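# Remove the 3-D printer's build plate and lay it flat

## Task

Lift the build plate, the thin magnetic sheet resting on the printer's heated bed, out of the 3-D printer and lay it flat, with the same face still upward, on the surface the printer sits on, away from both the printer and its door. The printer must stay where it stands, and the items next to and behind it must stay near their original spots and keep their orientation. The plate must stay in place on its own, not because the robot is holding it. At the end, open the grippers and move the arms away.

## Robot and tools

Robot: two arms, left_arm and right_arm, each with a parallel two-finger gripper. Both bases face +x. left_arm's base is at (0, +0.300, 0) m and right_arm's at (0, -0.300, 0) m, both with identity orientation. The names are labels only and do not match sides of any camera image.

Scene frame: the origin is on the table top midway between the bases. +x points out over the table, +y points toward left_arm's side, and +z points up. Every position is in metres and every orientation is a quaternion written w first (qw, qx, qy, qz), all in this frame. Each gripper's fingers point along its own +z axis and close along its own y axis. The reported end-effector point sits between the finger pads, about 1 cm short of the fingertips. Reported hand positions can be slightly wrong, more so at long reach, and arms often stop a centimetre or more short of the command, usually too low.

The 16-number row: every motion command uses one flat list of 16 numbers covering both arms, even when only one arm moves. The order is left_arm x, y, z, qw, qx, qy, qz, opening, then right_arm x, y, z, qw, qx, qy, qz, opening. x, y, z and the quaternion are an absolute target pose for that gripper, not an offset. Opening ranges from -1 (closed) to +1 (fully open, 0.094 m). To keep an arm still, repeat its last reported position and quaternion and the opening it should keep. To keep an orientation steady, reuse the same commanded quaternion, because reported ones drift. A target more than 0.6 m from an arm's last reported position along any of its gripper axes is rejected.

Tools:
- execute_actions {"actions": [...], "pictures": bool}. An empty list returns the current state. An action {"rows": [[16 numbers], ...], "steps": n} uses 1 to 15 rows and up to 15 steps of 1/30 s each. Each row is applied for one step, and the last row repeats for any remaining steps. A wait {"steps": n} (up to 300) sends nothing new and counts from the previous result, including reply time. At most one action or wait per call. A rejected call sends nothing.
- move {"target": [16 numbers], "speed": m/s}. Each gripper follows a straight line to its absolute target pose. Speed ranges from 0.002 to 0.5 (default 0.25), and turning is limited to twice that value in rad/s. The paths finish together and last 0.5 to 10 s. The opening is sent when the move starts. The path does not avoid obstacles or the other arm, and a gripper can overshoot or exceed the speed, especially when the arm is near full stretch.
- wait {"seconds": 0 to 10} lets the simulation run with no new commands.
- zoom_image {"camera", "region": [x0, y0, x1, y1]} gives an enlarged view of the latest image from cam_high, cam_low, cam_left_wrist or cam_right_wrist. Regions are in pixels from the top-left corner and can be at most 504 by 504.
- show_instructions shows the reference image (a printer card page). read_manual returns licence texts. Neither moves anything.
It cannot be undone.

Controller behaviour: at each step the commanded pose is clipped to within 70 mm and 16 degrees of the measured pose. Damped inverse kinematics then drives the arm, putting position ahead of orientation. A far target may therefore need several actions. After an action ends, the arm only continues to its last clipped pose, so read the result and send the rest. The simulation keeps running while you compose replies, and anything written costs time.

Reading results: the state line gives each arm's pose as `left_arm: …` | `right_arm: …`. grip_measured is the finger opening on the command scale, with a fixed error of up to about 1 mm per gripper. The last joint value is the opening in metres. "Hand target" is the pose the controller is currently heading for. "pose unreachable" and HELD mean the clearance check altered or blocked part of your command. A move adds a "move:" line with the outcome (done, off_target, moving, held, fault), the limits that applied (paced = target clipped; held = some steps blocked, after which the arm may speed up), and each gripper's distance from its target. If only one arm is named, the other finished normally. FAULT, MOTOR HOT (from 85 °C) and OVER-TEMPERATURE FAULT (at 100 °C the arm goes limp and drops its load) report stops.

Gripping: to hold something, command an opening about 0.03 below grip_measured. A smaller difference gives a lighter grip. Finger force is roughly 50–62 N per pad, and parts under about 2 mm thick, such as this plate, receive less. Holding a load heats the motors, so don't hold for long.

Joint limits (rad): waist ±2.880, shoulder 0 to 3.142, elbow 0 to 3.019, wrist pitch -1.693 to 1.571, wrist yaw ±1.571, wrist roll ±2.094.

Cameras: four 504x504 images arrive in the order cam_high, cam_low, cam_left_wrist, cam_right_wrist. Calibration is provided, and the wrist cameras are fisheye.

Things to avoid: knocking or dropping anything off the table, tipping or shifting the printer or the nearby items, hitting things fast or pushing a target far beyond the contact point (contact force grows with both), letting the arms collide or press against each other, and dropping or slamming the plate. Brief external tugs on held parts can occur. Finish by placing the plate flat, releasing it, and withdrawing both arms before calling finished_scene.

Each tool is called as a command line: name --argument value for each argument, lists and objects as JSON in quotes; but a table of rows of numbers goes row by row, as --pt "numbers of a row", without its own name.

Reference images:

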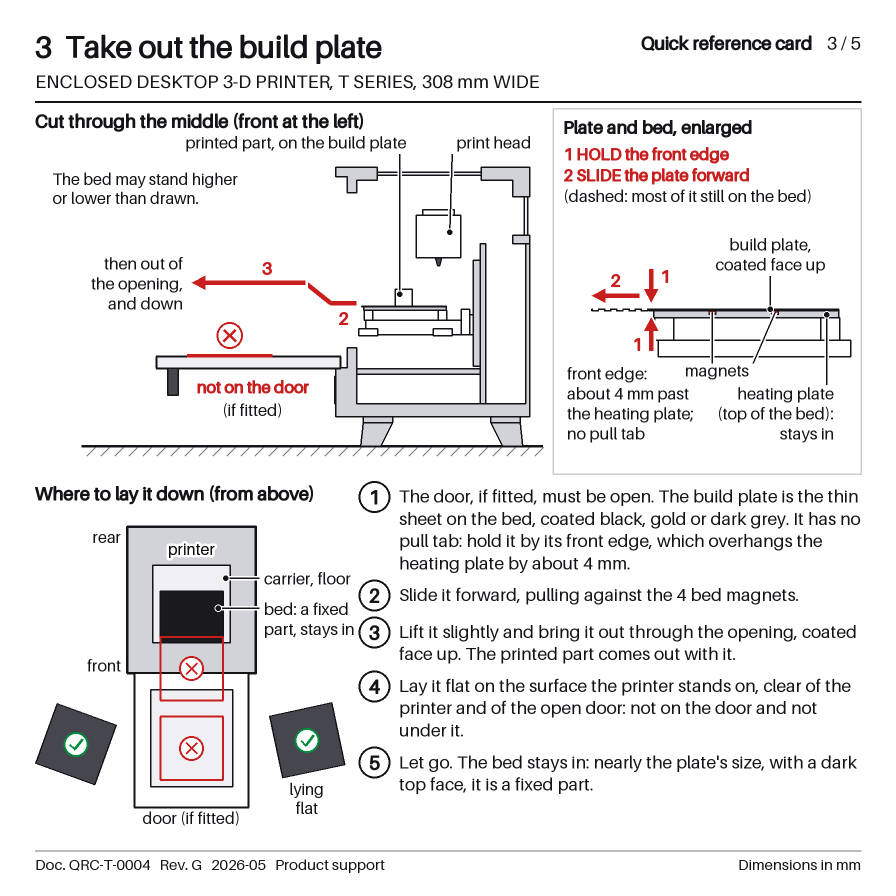

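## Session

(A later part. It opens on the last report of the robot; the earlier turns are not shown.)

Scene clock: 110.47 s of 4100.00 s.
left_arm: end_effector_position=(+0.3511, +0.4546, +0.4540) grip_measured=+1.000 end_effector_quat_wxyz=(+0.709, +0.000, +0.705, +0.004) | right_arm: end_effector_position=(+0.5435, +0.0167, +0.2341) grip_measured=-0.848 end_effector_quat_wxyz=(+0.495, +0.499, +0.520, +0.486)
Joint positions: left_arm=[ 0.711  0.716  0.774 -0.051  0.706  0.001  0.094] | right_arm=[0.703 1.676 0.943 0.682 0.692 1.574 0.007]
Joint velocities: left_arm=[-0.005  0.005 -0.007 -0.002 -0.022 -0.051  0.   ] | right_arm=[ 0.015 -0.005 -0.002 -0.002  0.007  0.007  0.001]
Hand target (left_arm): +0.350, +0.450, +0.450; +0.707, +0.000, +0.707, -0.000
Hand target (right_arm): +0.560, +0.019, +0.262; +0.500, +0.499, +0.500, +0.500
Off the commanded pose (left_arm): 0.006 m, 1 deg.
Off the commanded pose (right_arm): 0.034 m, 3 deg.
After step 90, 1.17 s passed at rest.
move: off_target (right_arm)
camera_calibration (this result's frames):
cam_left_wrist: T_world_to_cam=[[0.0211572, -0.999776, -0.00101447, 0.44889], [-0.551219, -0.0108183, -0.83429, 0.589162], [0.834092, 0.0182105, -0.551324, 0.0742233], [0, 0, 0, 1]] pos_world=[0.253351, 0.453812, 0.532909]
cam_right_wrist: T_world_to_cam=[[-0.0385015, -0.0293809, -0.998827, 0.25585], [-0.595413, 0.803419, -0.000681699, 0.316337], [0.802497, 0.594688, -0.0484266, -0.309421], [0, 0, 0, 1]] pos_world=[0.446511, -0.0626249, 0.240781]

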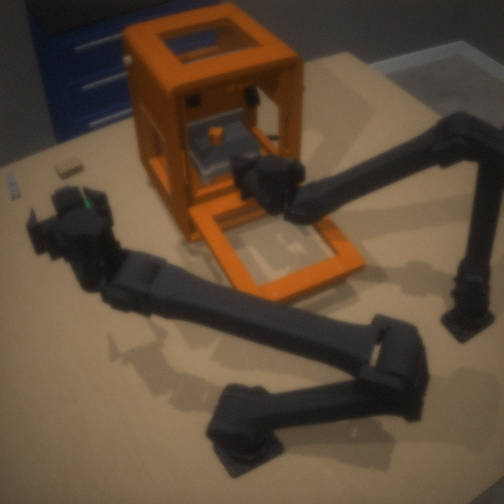

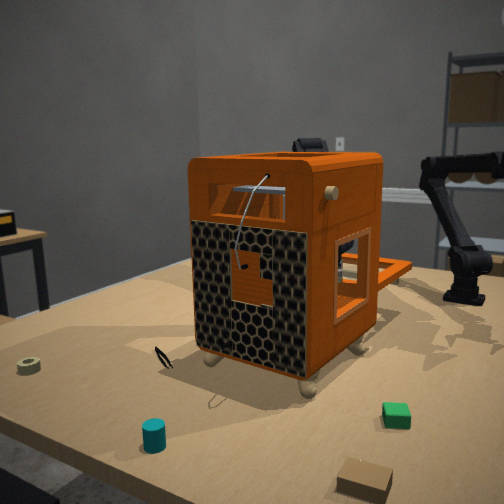

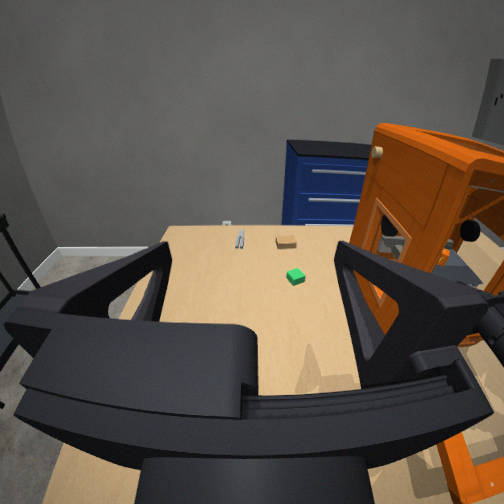

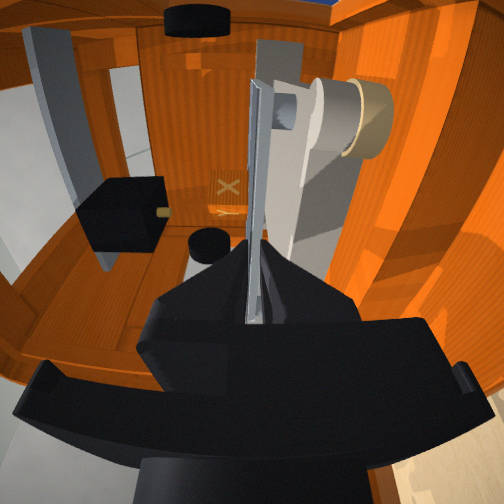

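move --target '[0.35,0.45,0.45,0.707,0,0.707,0,1, 0.56,0.02,0.268,0.5,0.5,0.5,0.5,-0.85]' --speed 0.005

zoom_image --camera "cam_right_wrist" --region '[180, 140, 340, 330]'

Scene clock: 124.17 s of 4100.00 s.
left_arm: end_effector_position=(+0.3511, +0.4546, +0.4540) grip_measured=+1.000 end_effector_quat_wxyz=(+0.709, +0.000, +0.705, +0.004) | right_arm: end_effector_position=(+0.5437, +0.0167, +0.2335) grip_measured=-0.848 end_effector_quat_wxyz=(+0.494, +0.500, +0.523, +0.482)
Joint positions: left_arm=[ 0.711  0.716  0.774 -0.051  0.706  0.001  0.094] | right_arm=[0.703 1.674 0.945 0.669 0.692 1.574 0.007]
Joint velocities: left_arm=[ 0.005 -0.015 -0.007  0.007  0.007  0.022  0.   ] | right_arm=[ 0.015 -0.015 -0.012  0.002  0.007 -0.066 -0.   ]
Hand target (left_arm): +0.350, +0.450, +0.450; +0.707, +0.000, +0.707, -0.000
Hand target (right_arm): +0.558, +0.019, +0.268; +0.500, +0.500, +0.500, +0.500
Off the commanded pose (left_arm): 0.006 m, 1 deg.
Off the commanded pose (right_arm): 0.038 m, 3 deg.
After step 90, 2.90 s passed at rest.
move: off_target (right_arm)
camera_calibration (this result's frames):
cam_left_wrist: T_world_to_cam=[[0.0211572, -0.999776, -0.00101447, 0.44889], [-0.551219, -0.0108183, -0.83429, 0.589162], [0.834092, 0.0182105, -0.551324, 0.0742233], [0, 0, 0, 1]] pos_world=[0.253351, 0.453812, 0.532909]
cam_right_wrist: T_world_to_cam=[[-0.0454724, -0.0352948, -0.998342, 0.259037], [-0.595114, 0.80364, -0.00130518, 0.316358], [0.802354, 0.594068, -0.0575479, -0.307355], [0, 0, 0, 1]] pos_world=[0.446656, -0.0625054, 0.241333]

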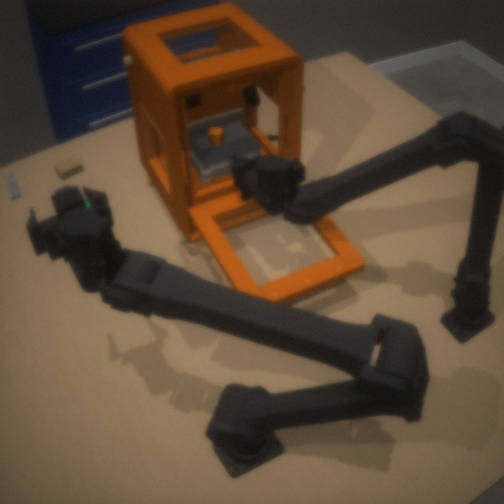

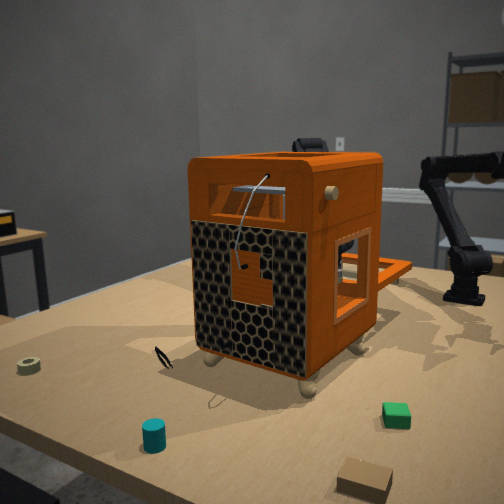

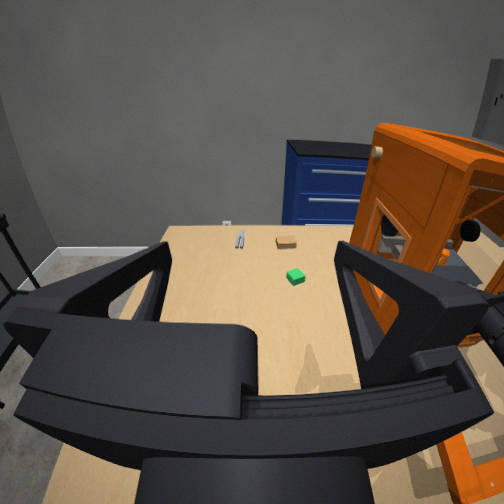

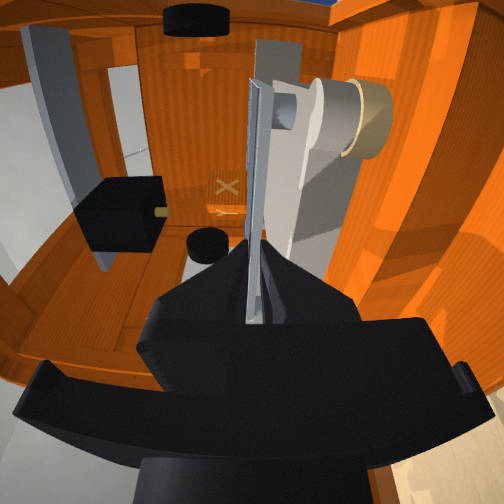

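Region (180, 140, 340, 330) of cam_right_wrist's 504x504 image, scaled by 2.653, with more detail than that image has; it fills the left 424 columns of this view, and the rest is white.

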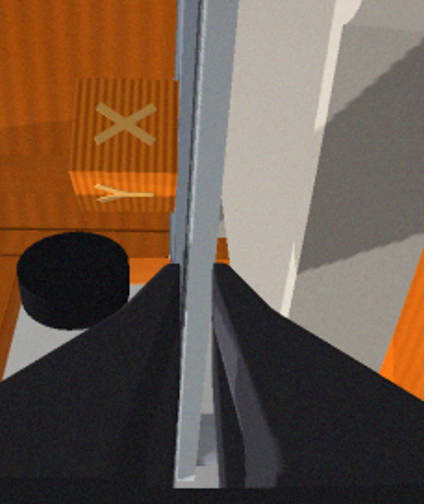

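move --target '[0.35,0.45,0.45,0.707,0,0.707,0,1, 0.525,0.035,0.262,0.5,0.5,0.5,0.5,-0.85]' --speed 0.02

zoom_image --camera "cam_right_wrist" --region '[180, 140, 340, 330]'

Scene clock: 131.43 s of 4100.00 s.
left_arm: end_effector_position=(+0.3511, +0.4546, +0.4540) grip_measured=+1.000 end_effector_quat_wxyz=(+0.709, +0.000, +0.705, +0.004) | right_arm: end_effector_position=(+0.5278, +0.0287, +0.2419) grip_measured=-0.848 end_effector_quat_wxyz=(+0.500, +0.503, +0.514, +0.483)
Joint positions: left_arm=[ 0.711  0.716  0.774 -0.051  0.706  0.001  0.094] | right_arm=[0.748 1.659 0.944 0.669 0.755 1.574 0.007]
Joint velocities: left_arm=[ 0.015 -0.005 -0.017 -0.012 -0.066 -0.007  0.   ] | right_arm=[-0.015 -0.015 -0.007  0.002 -0.066 -0.007  0.   ]
Hand target (left_arm): +0.350, +0.450, +0.450; +0.707, +0.000, +0.707, -0.000
Hand target (right_arm): +0.525, +0.035, +0.262; +0.500, +0.499, +0.500, +0.500
Off the commanded pose (left_arm): 0.006 m, 1 deg.
Off the commanded pose (right_arm): 0.021 m, 3 deg.
After step 90, 2.07 s passed at rest.
move: off_target (right_arm)
camera_calibration (this result's frames):
cam_left_wrist: T_world_to_cam=[[0.0211572, -0.999776, -0.00101447, 0.44889], [-0.551219, -0.0108183, -0.83429, 0.589162], [0.834092, 0.0182105, -0.551324, 0.0742233], [0, 0, 0, 1]] pos_world=[0.253351, 0.453812, 0.532909]
cam_right_wrist: T_world_to_cam=[[-0.0338715, -0.0282157, -0.999028, 0.260982], [-0.580342, 0.814366, -0.00332406, 0.289649], [0.813668, 0.579665, -0.0439585, -0.310104], [0, 0, 0, 1]] pos_world=[0.429257, -0.0487601, 0.248059]

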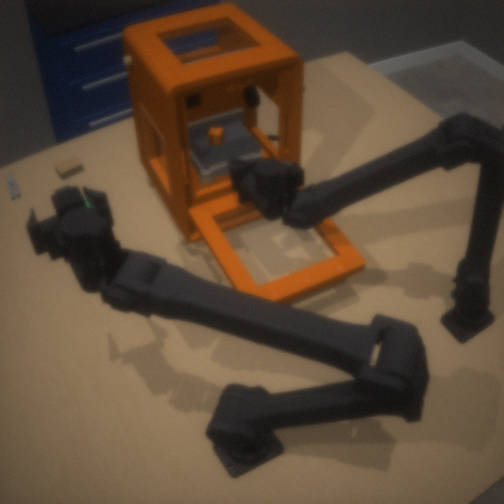

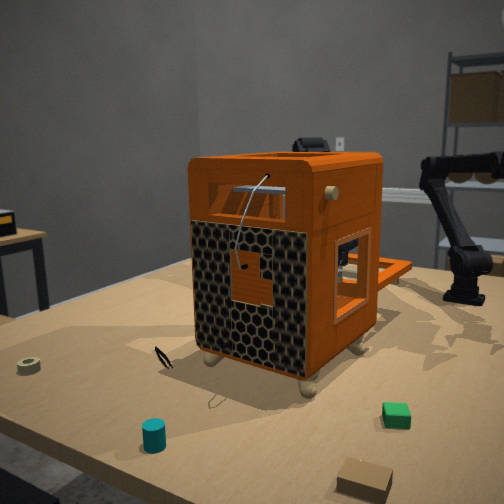

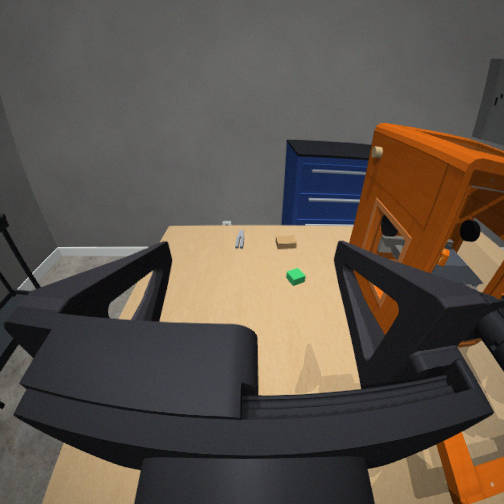

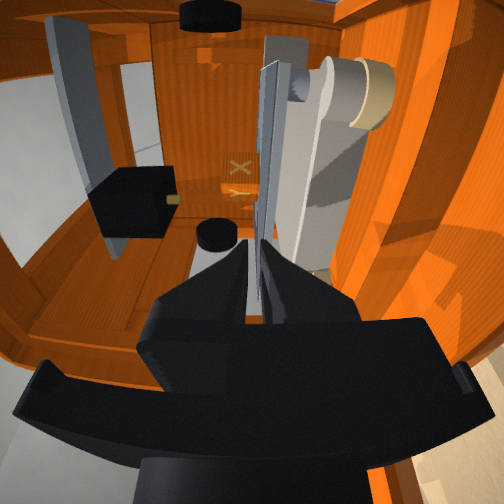

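Region (180, 140, 340, 330) of cam_right_wrist's 504x504 image, scaled by 2.653, with more detail than that image has; it fills the left 424 columns of this view, and the rest is white.

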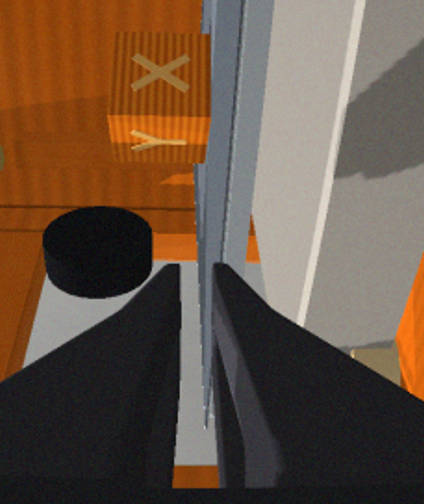

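move --target '[0.35,0.45,0.45,0.707,0,0.707,0,1, 0.5365,0.0225,0.262,0.5,0.5,0.5,0.5,-0.85]' --speed 0.005

zoom_image --camera "cam_right_wrist" --region '[180, 140, 340, 330]'

Scene clock: 140.27 s of 4100.00 s.
left_arm: end_effector_position=(+0.3511, +0.4546, +0.4540) grip_measured=+1.000 end_effector_quat_wxyz=(+0.709, +0.000, +0.705, +0.004) | right_arm: end_effector_position=(+0.5315, +0.0273, +0.2417) grip_measured=-0.848 end_effector_quat_wxyz=(+0.496, +0.499, +0.518, +0.487)
Joint positions: left_arm=[ 0.711  0.716  0.774 -0.051  0.706  0.001  0.094] | right_arm=[0.737 1.659 0.944 0.669 0.728 1.574 0.007]
Joint velocities: left_arm=[ 0.005 -0.005  0.007 -0.022  0.022 -0.081  0.   ] | right_arm=[-0.005  0.005 -0.007  0.007 -0.007  0.066  0.001]
Hand target (left_arm): +0.350, +0.450, +0.450; +0.707, +0.000, +0.707, -0.000
Hand target (right_arm): +0.536, +0.022, +0.262; +0.500, +0.500, +0.500, +0.500
Off the commanded pose (left_arm): 0.006 m, 1 deg.
Off the commanded pose (right_arm): 0.021 m, 3 deg.
After step 90, 1.07 s passed at rest.
move: off_target (right_arm)
camera_calibration (this result's frames):
cam_left_wrist: T_world_to_cam=[[0.0211572, -0.999776, -0.00101447, 0.44889], [-0.551219, -0.0108183, -0.83429, 0.589162], [0.834092, 0.0182105, -0.551324, 0.0742233], [0, 0, 0, 1]] pos_world=[0.253351, 0.453812, 0.532909]
cam_right_wrist: T_world_to_cam=[[-0.0342763, -0.0278302, -0.999025, 0.261128], [-0.592987, 0.80521, -0.00208582, 0.299642], [0.804482, 0.592337, -0.0441026, -0.307772], [0, 0, 0, 1]] pos_world=[0.434231, -0.0517025, 0.247925]

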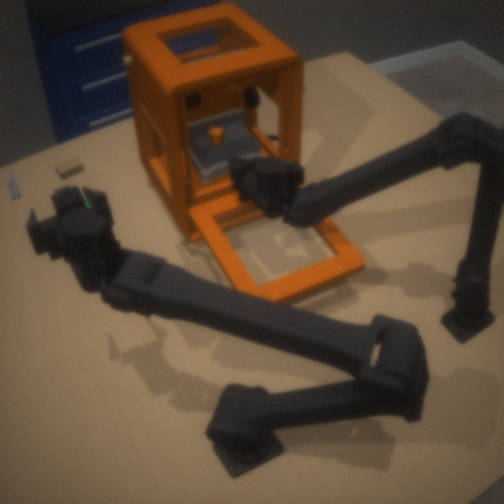

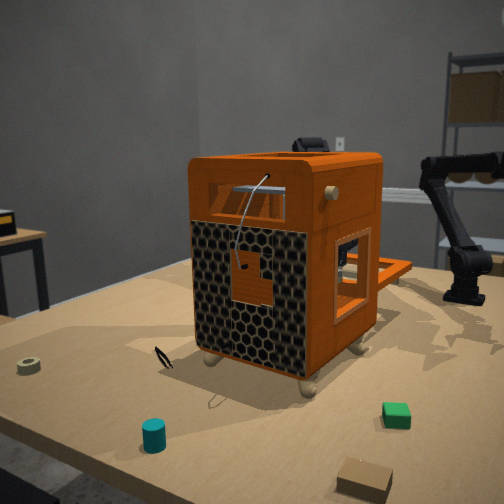

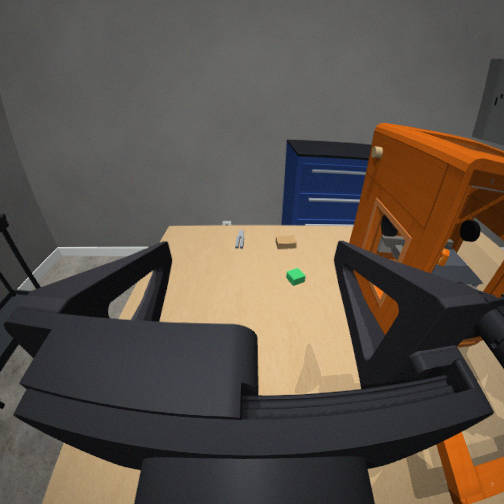

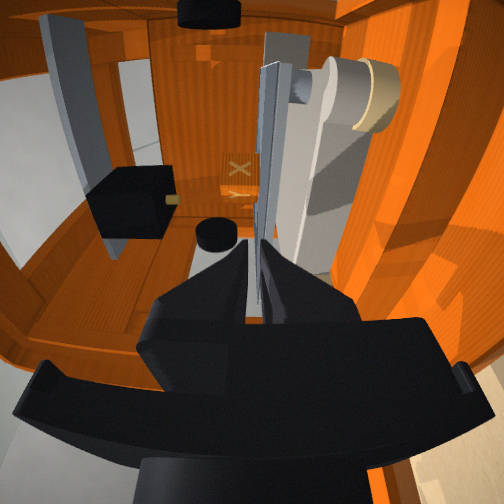

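Region (180, 140, 340, 330) of cam_right_wrist's 504x504 image, scaled by 2.653, with more detail than that image has; it fills the left 424 columns of this view, and the rest is white.

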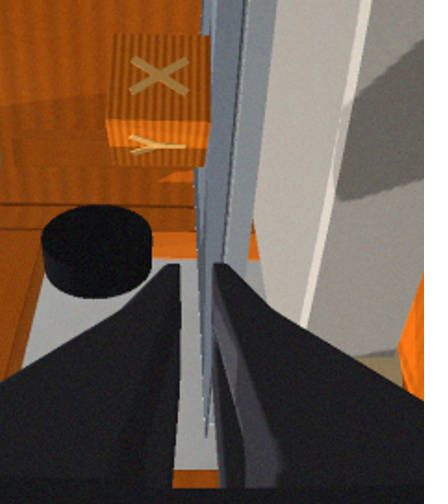

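Works, z held. Continue tangentially.

move --target '[0.35,0.45,0.45,0.707,0,0.707,0,1, 0.549,0.009,0.262,0.5,0.5,0.5,0.5,-0.85]' --speed 0.005

zoom_image --camera "cam_right_wrist" --region '[180, 140, 340, 330]'

Scene clock: 149.30 s of 4100.00 s.
left_arm: end_effector_position=(+0.3511, +0.4546, +0.4540) grip_measured=+1.000 end_effector_quat_wxyz=(+0.709, +0.000, +0.705, +0.004) | right_arm: end_effector_position=(+0.5396, +0.0195, +0.2420) grip_measured=-0.848 end_effector_quat_wxyz=(+0.493, +0.497, +0.520, +0.489)
Joint positions: left_arm=[ 0.711  0.716  0.774 -0.051  0.706  0.001  0.094] | right_arm=[0.711 1.659 0.944 0.669 0.693 1.574 0.007]
Joint velocities: left_arm=[ 0.005 -0.015 -0.007 -0.007  0.037  0.007  0.   ] | right_arm=[-0.015  0.005 -0.022 -0.007 -0.081 -0.051  0.001]
Hand target (left_arm): +0.350, +0.450, +0.450; +0.707, +0.000, +0.707, -0.000
Hand target (right_arm): +0.548, +0.009, +0.262; +0.500, +0.500, +0.500, +0.500
Off the commanded pose (left_arm): 0.006 m, 1 deg.
Off the commanded pose (right_arm): 0.024 m, 3 deg.
move: off_target (right_arm)
camera_calibration (this result's frames):
cam_left_wrist: T_world_to_cam=[[0.0211572, -0.999776, -0.00101447, 0.44889], [-0.551219, -0.0108183, -0.83429, 0.589162], [0.834092, 0.0182105, -0.551324, 0.0742233], [0, 0, 0, 1]] pos_world=[0.253351, 0.453812, 0.532909]
cam_right_wrist: T_world_to_cam=[[-0.0345068, -0.0264533, -0.999054, 0.261569], [-0.600305, 0.799771, -0.000442339, 0.314382], [0.799026, 0.599722, -0.0434776, -0.307035], [0, 0, 0, 1]] pos_world=[0.44308, -0.0603787, 0.248112]

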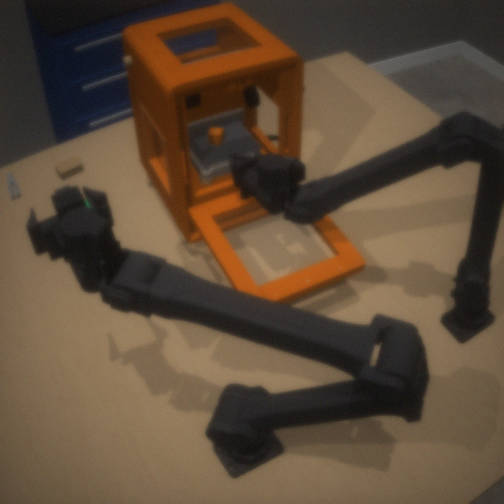

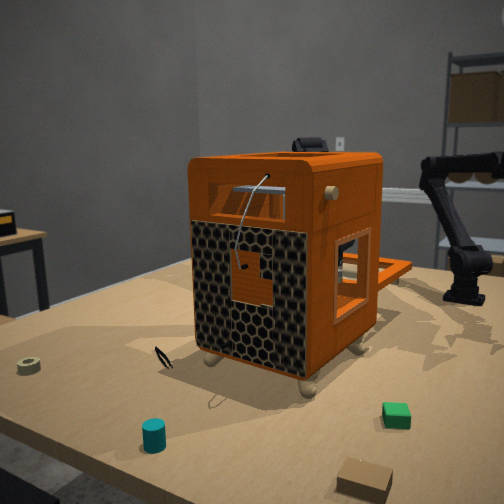

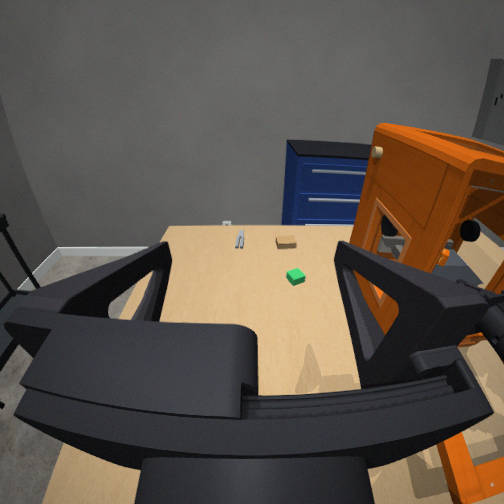

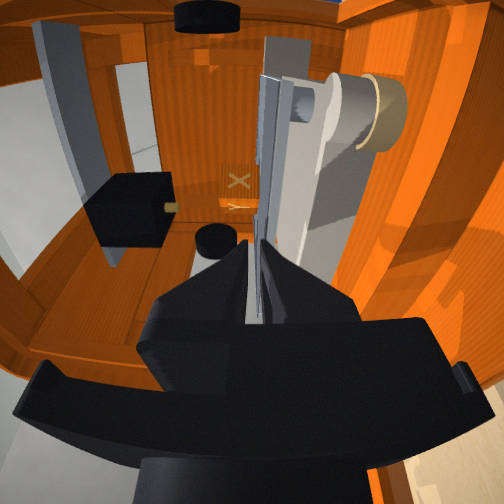

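Region (180, 140, 340, 330) of cam_right_wrist's 504x504 image, scaled by 2.653, with more detail than that image has; it fills the left 424 columns of this view, and the rest is white.

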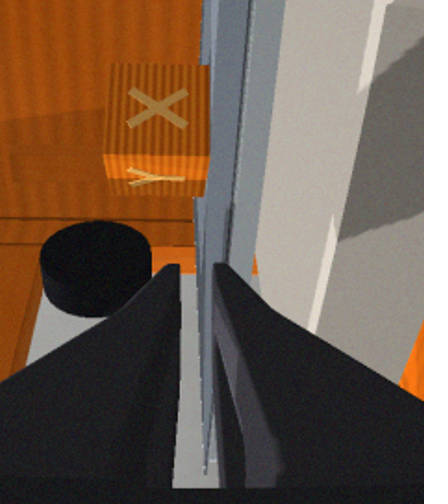

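move --target '[0.35,0.45,0.45,0.707,0,0.707,0,1, 0.546,0.012,0.2525,0.5,0.5,0.5,0.5,-0.85]' --speed 0.005

zoom_image --camera "cam_right_wrist" --region '[180, 140, 340, 330]'

Scene clock: 160.70 s of 4100.00 s.
left_arm: end_effector_position=(+0.3511, +0.4546, +0.4540) grip_measured=+1.000 end_effector_quat_wxyz=(+0.709, +0.000, +0.705, +0.004) | right_arm: end_effector_position=(+0.5400, +0.0174, +0.2443) grip_measured=-0.848 end_effector_quat_wxyz=(+0.495, +0.498, +0.513, +0.494)
Joint positions: left_arm=[ 0.711  0.716  0.774 -0.051  0.706  0.001  0.094] | right_arm=[0.708 1.659 0.94  0.689 0.693 1.574 0.007]
Joint velocities: left_arm=[-0.005 -0.005 -0.037  0.007  0.007  0.022  0.   ] | right_arm=[-0.005  0.005  0.007 -0.007  0.051 -0.081 -0.002]
Hand target (left_arm): +0.350, +0.450, +0.450; +0.707, +0.000, +0.707, -0.000
Hand target (right_arm): +0.546, +0.012, +0.253; +0.500, +0.500, +0.500, +0.500
Off the commanded pose (left_arm): 0.006 m, 1 deg.
Off the commanded pose (right_arm): 0.011 m, 2 deg.
After step 90, 3.50 s passed at rest.
move: off_target (right_arm)
camera_calibration (this result's frames):
cam_left_wrist: T_world_to_cam=[[0.0211572, -0.999776, -0.00101447, 0.44889], [-0.551219, -0.0108183, -0.83429, 0.589162], [0.834092, 0.0182105, -0.551324, 0.0742233], [0, 0, 0, 1]] pos_world=[0.253351, 0.453812, 0.532909]
cam_right_wrist: T_world_to_cam=[[-0.0221387, -0.0156819, -0.999632, 0.257077], [-0.597863, 0.801598, 0.000665548, 0.314718], [0.801292, 0.597658, -0.027122, -0.311082], [0, 0, 0, 1]] pos_world=[0.443117, -0.0623249, 0.248336]

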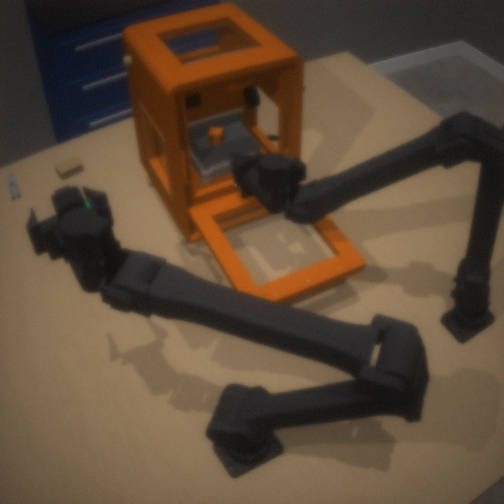

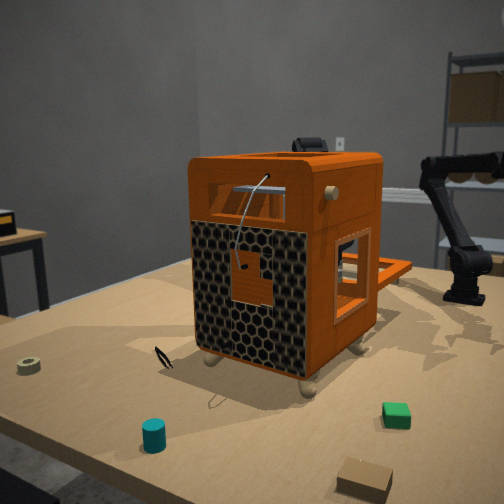

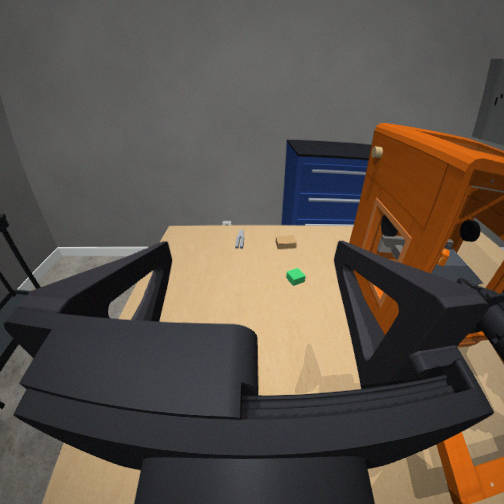

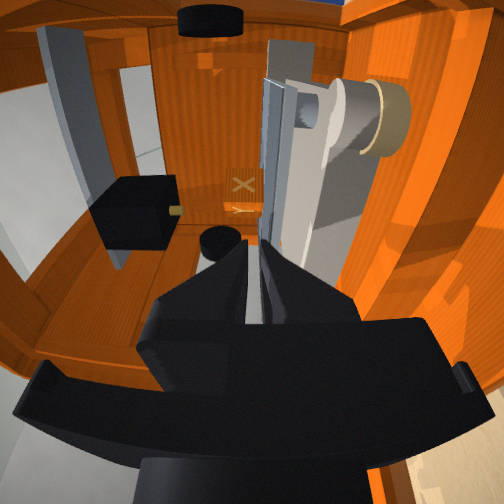

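Region (180, 140, 340, 330) of cam_right_wrist's 504x504 image, scaled by 2.653, with more detail than that image has; it fills the left 424 columns of this view, and the rest is white.

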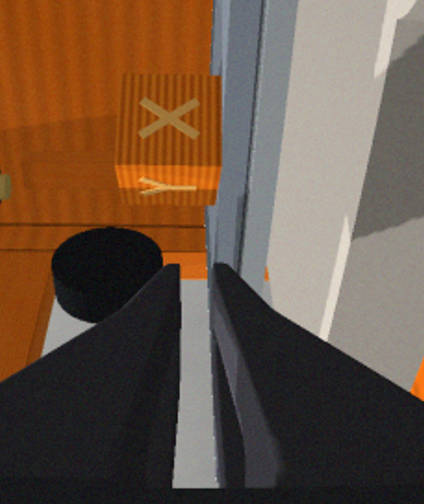

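move --target '[0.35,0.45,0.45,0.707,0,0.707,0,1, 0.540,0.022,0.2475,0.5,0.5,0.5,0.5,-0.85]' --speed 0.005

zoom_image --camera "cam_right_wrist" --region '[180, 140, 340, 330]'

Scene clock: 166.73 s of 4100.00 s.
left_arm: end_effector_position=(+0.3511, +0.4546, +0.4540) grip_measured=+1.000 end_effector_quat_wxyz=(+0.709, +0.000, +0.705, +0.004) | right_arm: end_effector_position=(+0.5406, +0.0140, +0.2433) grip_measured=-0.848 end_effector_quat_wxyz=(+0.501, +0.503, +0.505, +0.491)
Joint positions: left_arm=[ 0.711  0.716  0.774 -0.051  0.706  0.001  0.094] | right_arm=[0.708 1.665 0.94  0.702 0.716 1.574 0.007]
Joint velocities: left_arm=[ 0.015  0.005  0.032 -0.002 -0.022 -0.037  0.   ] | right_arm=[ 0.005 -0.024  0.002  0.007  0.007 -0.051 -0.001]
Hand target (left_arm): +0.350, +0.450, +0.450; +0.707, +0.000, +0.707, -0.000
Hand target (right_arm): +0.540, +0.022, +0.248; +0.500, +0.500, +0.500, +0.500
Off the commanded pose (left_arm): 0.006 m, 1 deg.
Off the commanded pose (right_arm): 0.009 m, 1 deg.
move: done
camera_calibration (this result's frames):
cam_left_wrist: T_world_to_cam=[[0.0211572, -0.999776, -0.00101447, 0.44889], [-0.551219, -0.0108183, -0.83429, 0.589162], [0.834092, 0.0182105, -0.551324, 0.0742233], [0, 0, 0, 1]] pos_world=[0.253351, 0.453812, 0.532909]
cam_right_wrist: T_world_to_cam=[[-0.0171455, -0.0114597, -0.999787, 0.253336], [-0.579681, 0.814843, 0.000601163, 0.307778], [0.814663, 0.579568, -0.0206139, -0.318125], [0, 0, 0, 1]] pos_world=[0.441921, -0.0635125, 0.24654]

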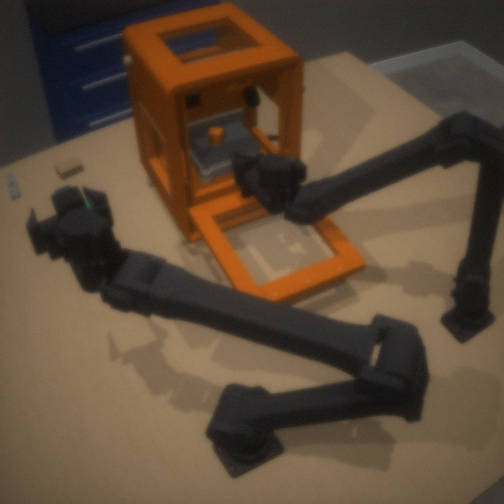

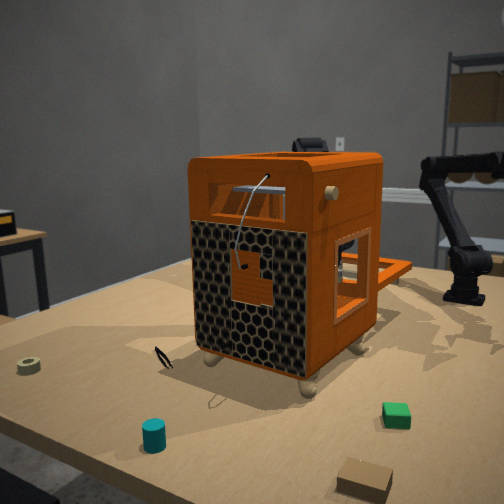

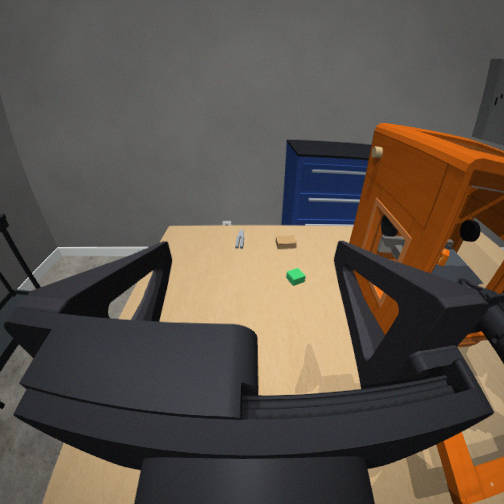

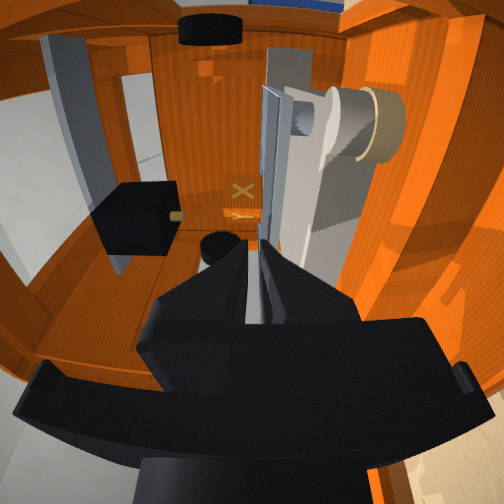

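Region (180, 140, 340, 330) of cam_right_wrist's 504x504 image, scaled by 2.653, with more detail than that image has; it fills the left 424 columns of this view, and the rest is white.

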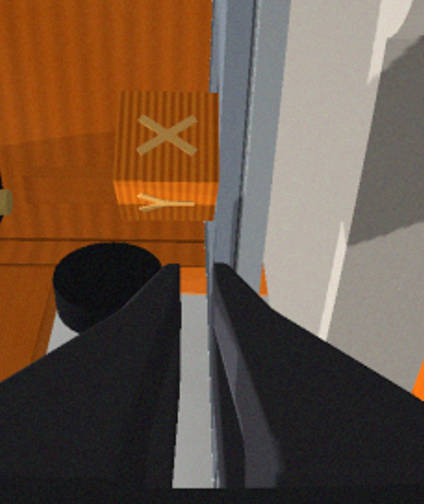

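move --target '[0.35,0.45,0.45,0.707,0,0.707,0,1, 0.532,0.032,0.243,0.5,0.5,0.5,0.5,-0.85]' --speed 0.005

zoom_image --camera "cam_right_wrist" --region '[180, 140, 340, 330]'

Scene clock: 173.80 s of 4100.00 s.
left_arm: end_effector_position=(+0.3511, +0.4546, +0.4540) grip_measured=+1.000 end_effector_quat_wxyz=(+0.709, +0.000, +0.705, +0.004) | right_arm: end_effector_position=(+0.5334, +0.0238, +0.2396) grip_measured=-0.848 end_effector_quat_wxyz=(+0.501, +0.503, +0.505, +0.491)
Joint positions: left_arm=[ 0.711  0.716  0.774 -0.051  0.706  0.001  0.094] | right_arm=[0.734 1.675 0.94  0.713 0.742 1.574 0.007]
Joint velocities: left_arm=[-0.005 -0.005 -0.007 -0.012  0.037  0.022  0.   ] | right_arm=[-0.005  0.015  0.007 -0.007  0.081  0.007  0.   ]
Hand target (left_arm): +0.350, +0.450, +0.450; +0.707, +0.000, +0.707, -0.000
Hand target (right_arm): +0.532, +0.032, +0.243; +0.500, +0.500, +0.500, +0.500
Off the commanded pose (left_arm): 0.006 m, 1 deg.
Off the commanded pose (right_arm): 0.009 m, 1 deg.
move: done
camera_calibration (this result's frames):
cam_left_wrist: T_world_to_cam=[[0.0211572, -0.999776, -0.00101447, 0.44889], [-0.551219, -0.0108183, -0.83429, 0.589162], [0.834092, 0.0182105, -0.551324, 0.0742233], [0, 0, 0, 1]] pos_world=[0.253351, 0.453812, 0.532909]
cam_right_wrist: T_world_to_cam=[[-0.0159211, -0.011117, -0.999811, 0.248952], [-0.579065, 0.815282, 0.000155937, 0.295366], [0.815126, 0.578958, -0.0194176, -0.318592], [0, 0, 0, 1]] pos_world=[0.434692, -0.0535875, 0.242673]

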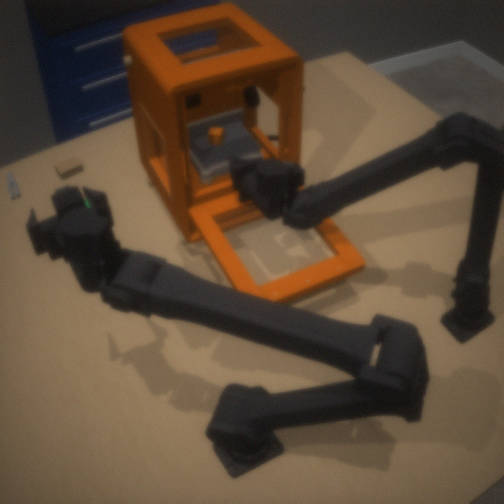

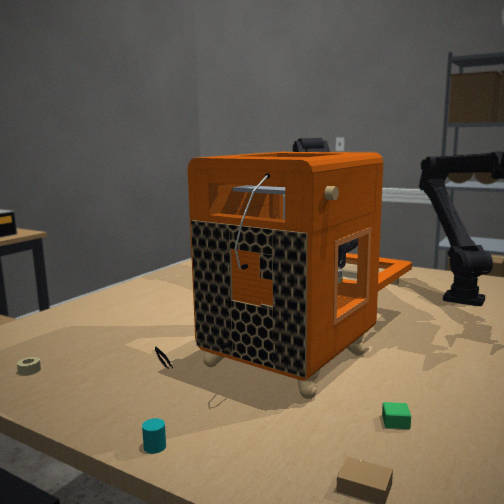

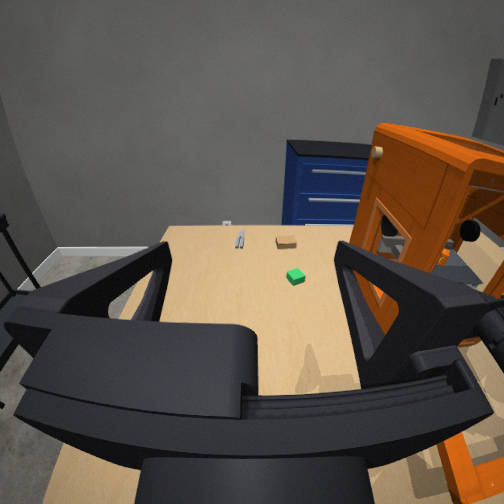

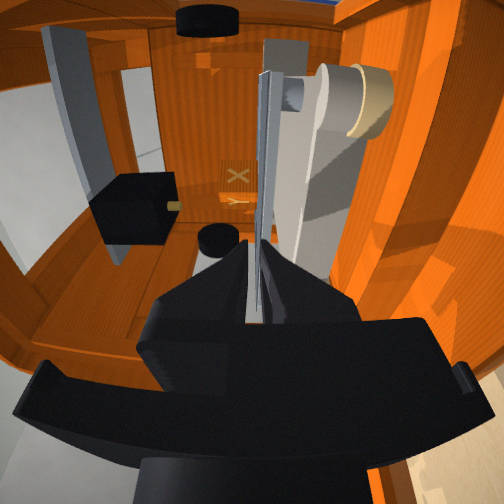

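Region (180, 140, 340, 330) of cam_right_wrist's 504x504 image, scaled by 2.653, with more detail than that image has; it fills the left 424 columns of this view, and the rest is white.

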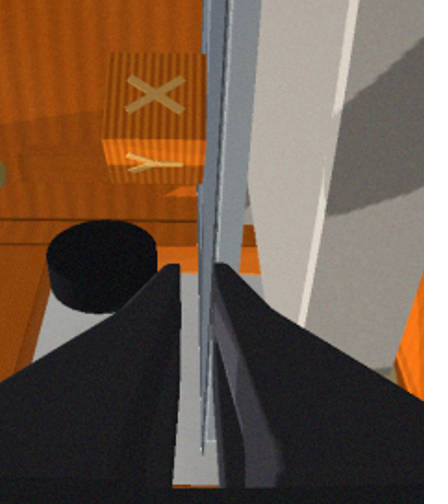

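move --target '[0.35,0.45,0.45,0.707,0,0.707,0,1, 0.532,0.032,0.2412,0.5,0.5,0.5,0.5,-0.85]' --speed 0.005

move --target '[0.35,0.45,0.45,0.707,0,0.707,0,1, 0.549,0.013,0.2412,0.5,0.5,0.5,0.5,-0.85]' --speed 0.005

zoom_image --camera "cam_right_wrist" --region '[180, 140, 340, 330]'

Scene clock: 181.67 s of 4100.00 s.
left_arm: end_effector_position=(+0.3511, +0.4546, +0.4540) grip_measured=+1.000 end_effector_quat_wxyz=(+0.709, +0.000, +0.705, +0.004) | right_arm: end_effector_position=(+0.5337, +0.0240, +0.2385) grip_measured=-0.848 end_effector_quat_wxyz=(+0.501, +0.503, +0.504, +0.491)
Joint positions: left_arm=[ 0.711  0.716  0.774 -0.051  0.706  0.001  0.094] | right_arm=[0.734 1.678 0.94  0.718 0.742 1.574 0.007]
Joint velocities: left_arm=[-0.005  0.005 -0.007  0.002  0.007  0.007  0.   ] | right_arm=[-0.005 -0.015 -0.002 -0.007 -0.066 -0.081 -0.001]
Hand target (left_arm): +0.350, +0.450, +0.450; +0.707, +0.000, +0.707, -0.000
Hand target (right_arm): +0.532, +0.032, +0.241; +0.500, +0.500, +0.500, +0.500
Off the commanded pose (left_arm): 0.006 m, 1 deg.
Off the commanded pose (right_arm): 0.009 m, 1 deg.
After step 90, 2.53 s passed at rest.
move: done
camera_calibration (this result's frames):
cam_left_wrist: T_world_to_cam=[[0.0211572, -0.999776, -0.00101447, 0.44889], [-0.551219, -0.0108183, -0.83429, 0.589162], [0.834092, 0.0182105, -0.551324, 0.0742233], [0, 0, 0, 1]] pos_world=[0.253351, 0.453812, 0.532909]
cam_right_wrist: T_world_to_cam=[[-0.01507, -0.0103508, -0.999833, 0.247381], [-0.578754, 0.815502, 0.000280797, 0.295173], [0.815363, 0.578661, -0.0182802, -0.319355], [0, 0, 0, 1]] pos_world=[0.434951, -0.053355, 0.241419]

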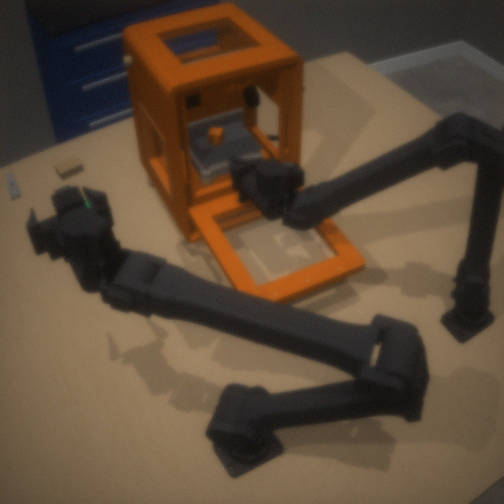

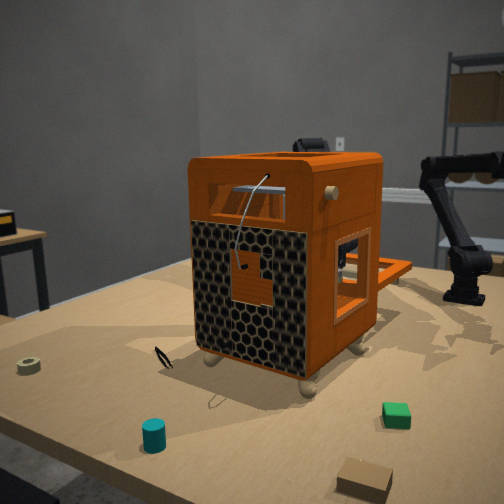

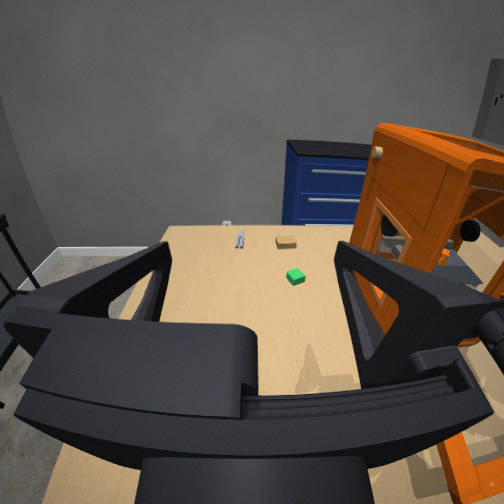

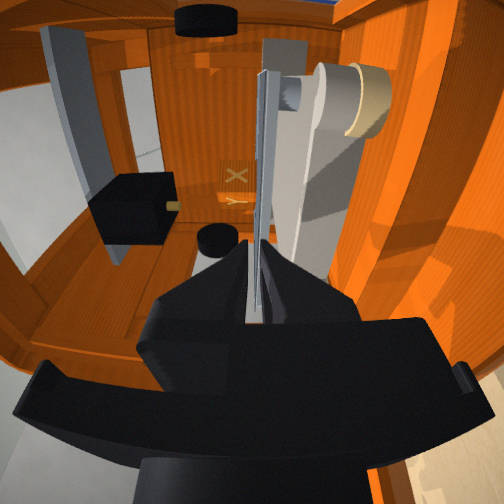

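Scene clock: 185.70 s of 4100.00 s.
left_arm: end_effector_position=(+0.3511, +0.4546, +0.4540) grip_measured=+1.000 end_effector_quat_wxyz=(+0.709, +0.000, +0.705, +0.004) | right_arm: end_effector_position=(+0.5427, +0.0169, +0.2377) grip_measured=-0.848 end_effector_quat_wxyz=(+0.496, +0.499, +0.509, +0.495)
Joint positions: left_arm=[ 0.711  0.716  0.774 -0.051  0.706  0.001  0.094] | right_arm=[0.706 1.68  0.94  0.718 0.697 1.574 0.007]
Joint velocities: left_arm=[-0.005  0.005 -0.032 -0.002 -0.066  0.022  0.   ] | right_arm=[-0.005 -0.015 -0.032 -0.007 -0.022 -0.022  0.   ]
Hand target (left_arm): +0.350, +0.450, +0.450; +0.707, +0.000, +0.707, -0.000
Hand target (right_arm): +0.549, +0.013, +0.241; +0.500, +0.500, +0.500, +0.500
Off the commanded pose (left_arm): 0.006 m, 1 deg.
Off the commanded pose (right_arm): 0.008 m, 1 deg.
move: done
camera_calibration (this result's frames):
cam_left_wrist: T_world_to_cam=[[0.0211572, -0.999776, -0.00101447, 0.44889], [-0.551219, -0.0108183, -0.83429, 0.589162], [0.834092, 0.0182105, -0.551324, 0.0742233], [0, 0, 0, 1]] pos_world=[0.253351, 0.453812, 0.532909]
cam_right_wrist: T_world_to_cam=[[-0.0163644, -0.0106749, -0.999809, 0.24736], [-0.592966, 0.805227, 0.00110803, 0.313876], [0.805061, 0.592871, -0.0195069, -0.316968], [0, 0, 0, 1]] pos_world=[0.445344, -0.0621801, 0.240782]

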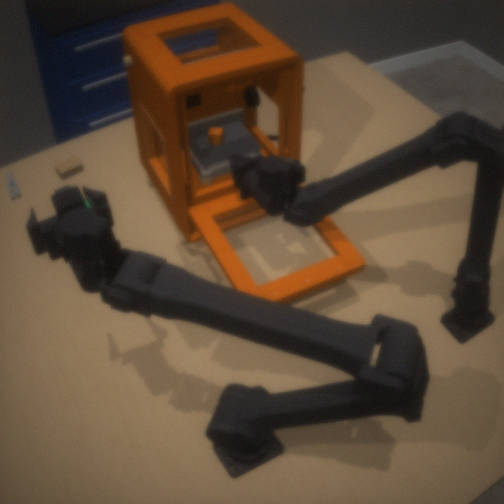

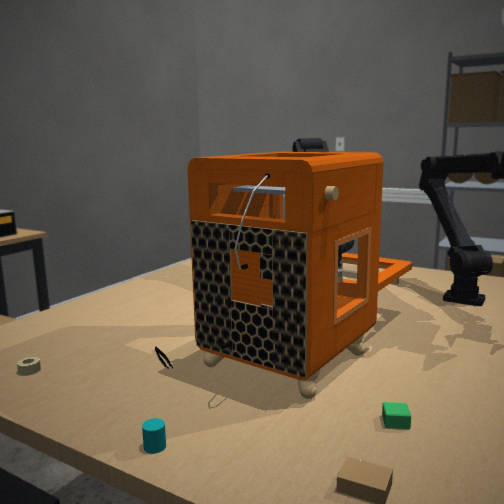

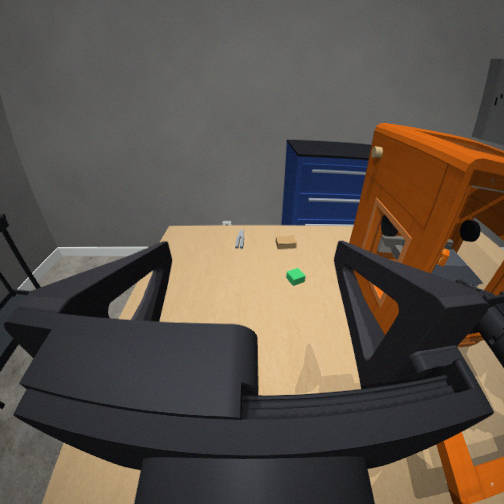

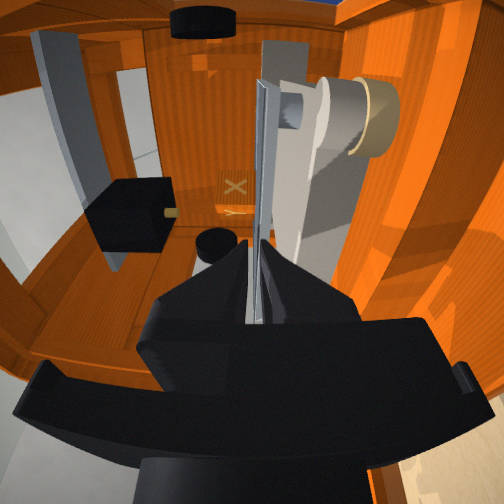

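Region (180, 140, 340, 330) of cam_right_wrist's 504x504 image, scaled by 2.653, with more detail than that image has; it fills the left 424 columns of this view, and the rest is white.

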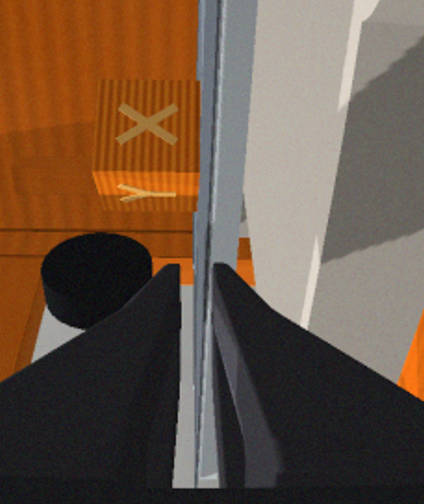

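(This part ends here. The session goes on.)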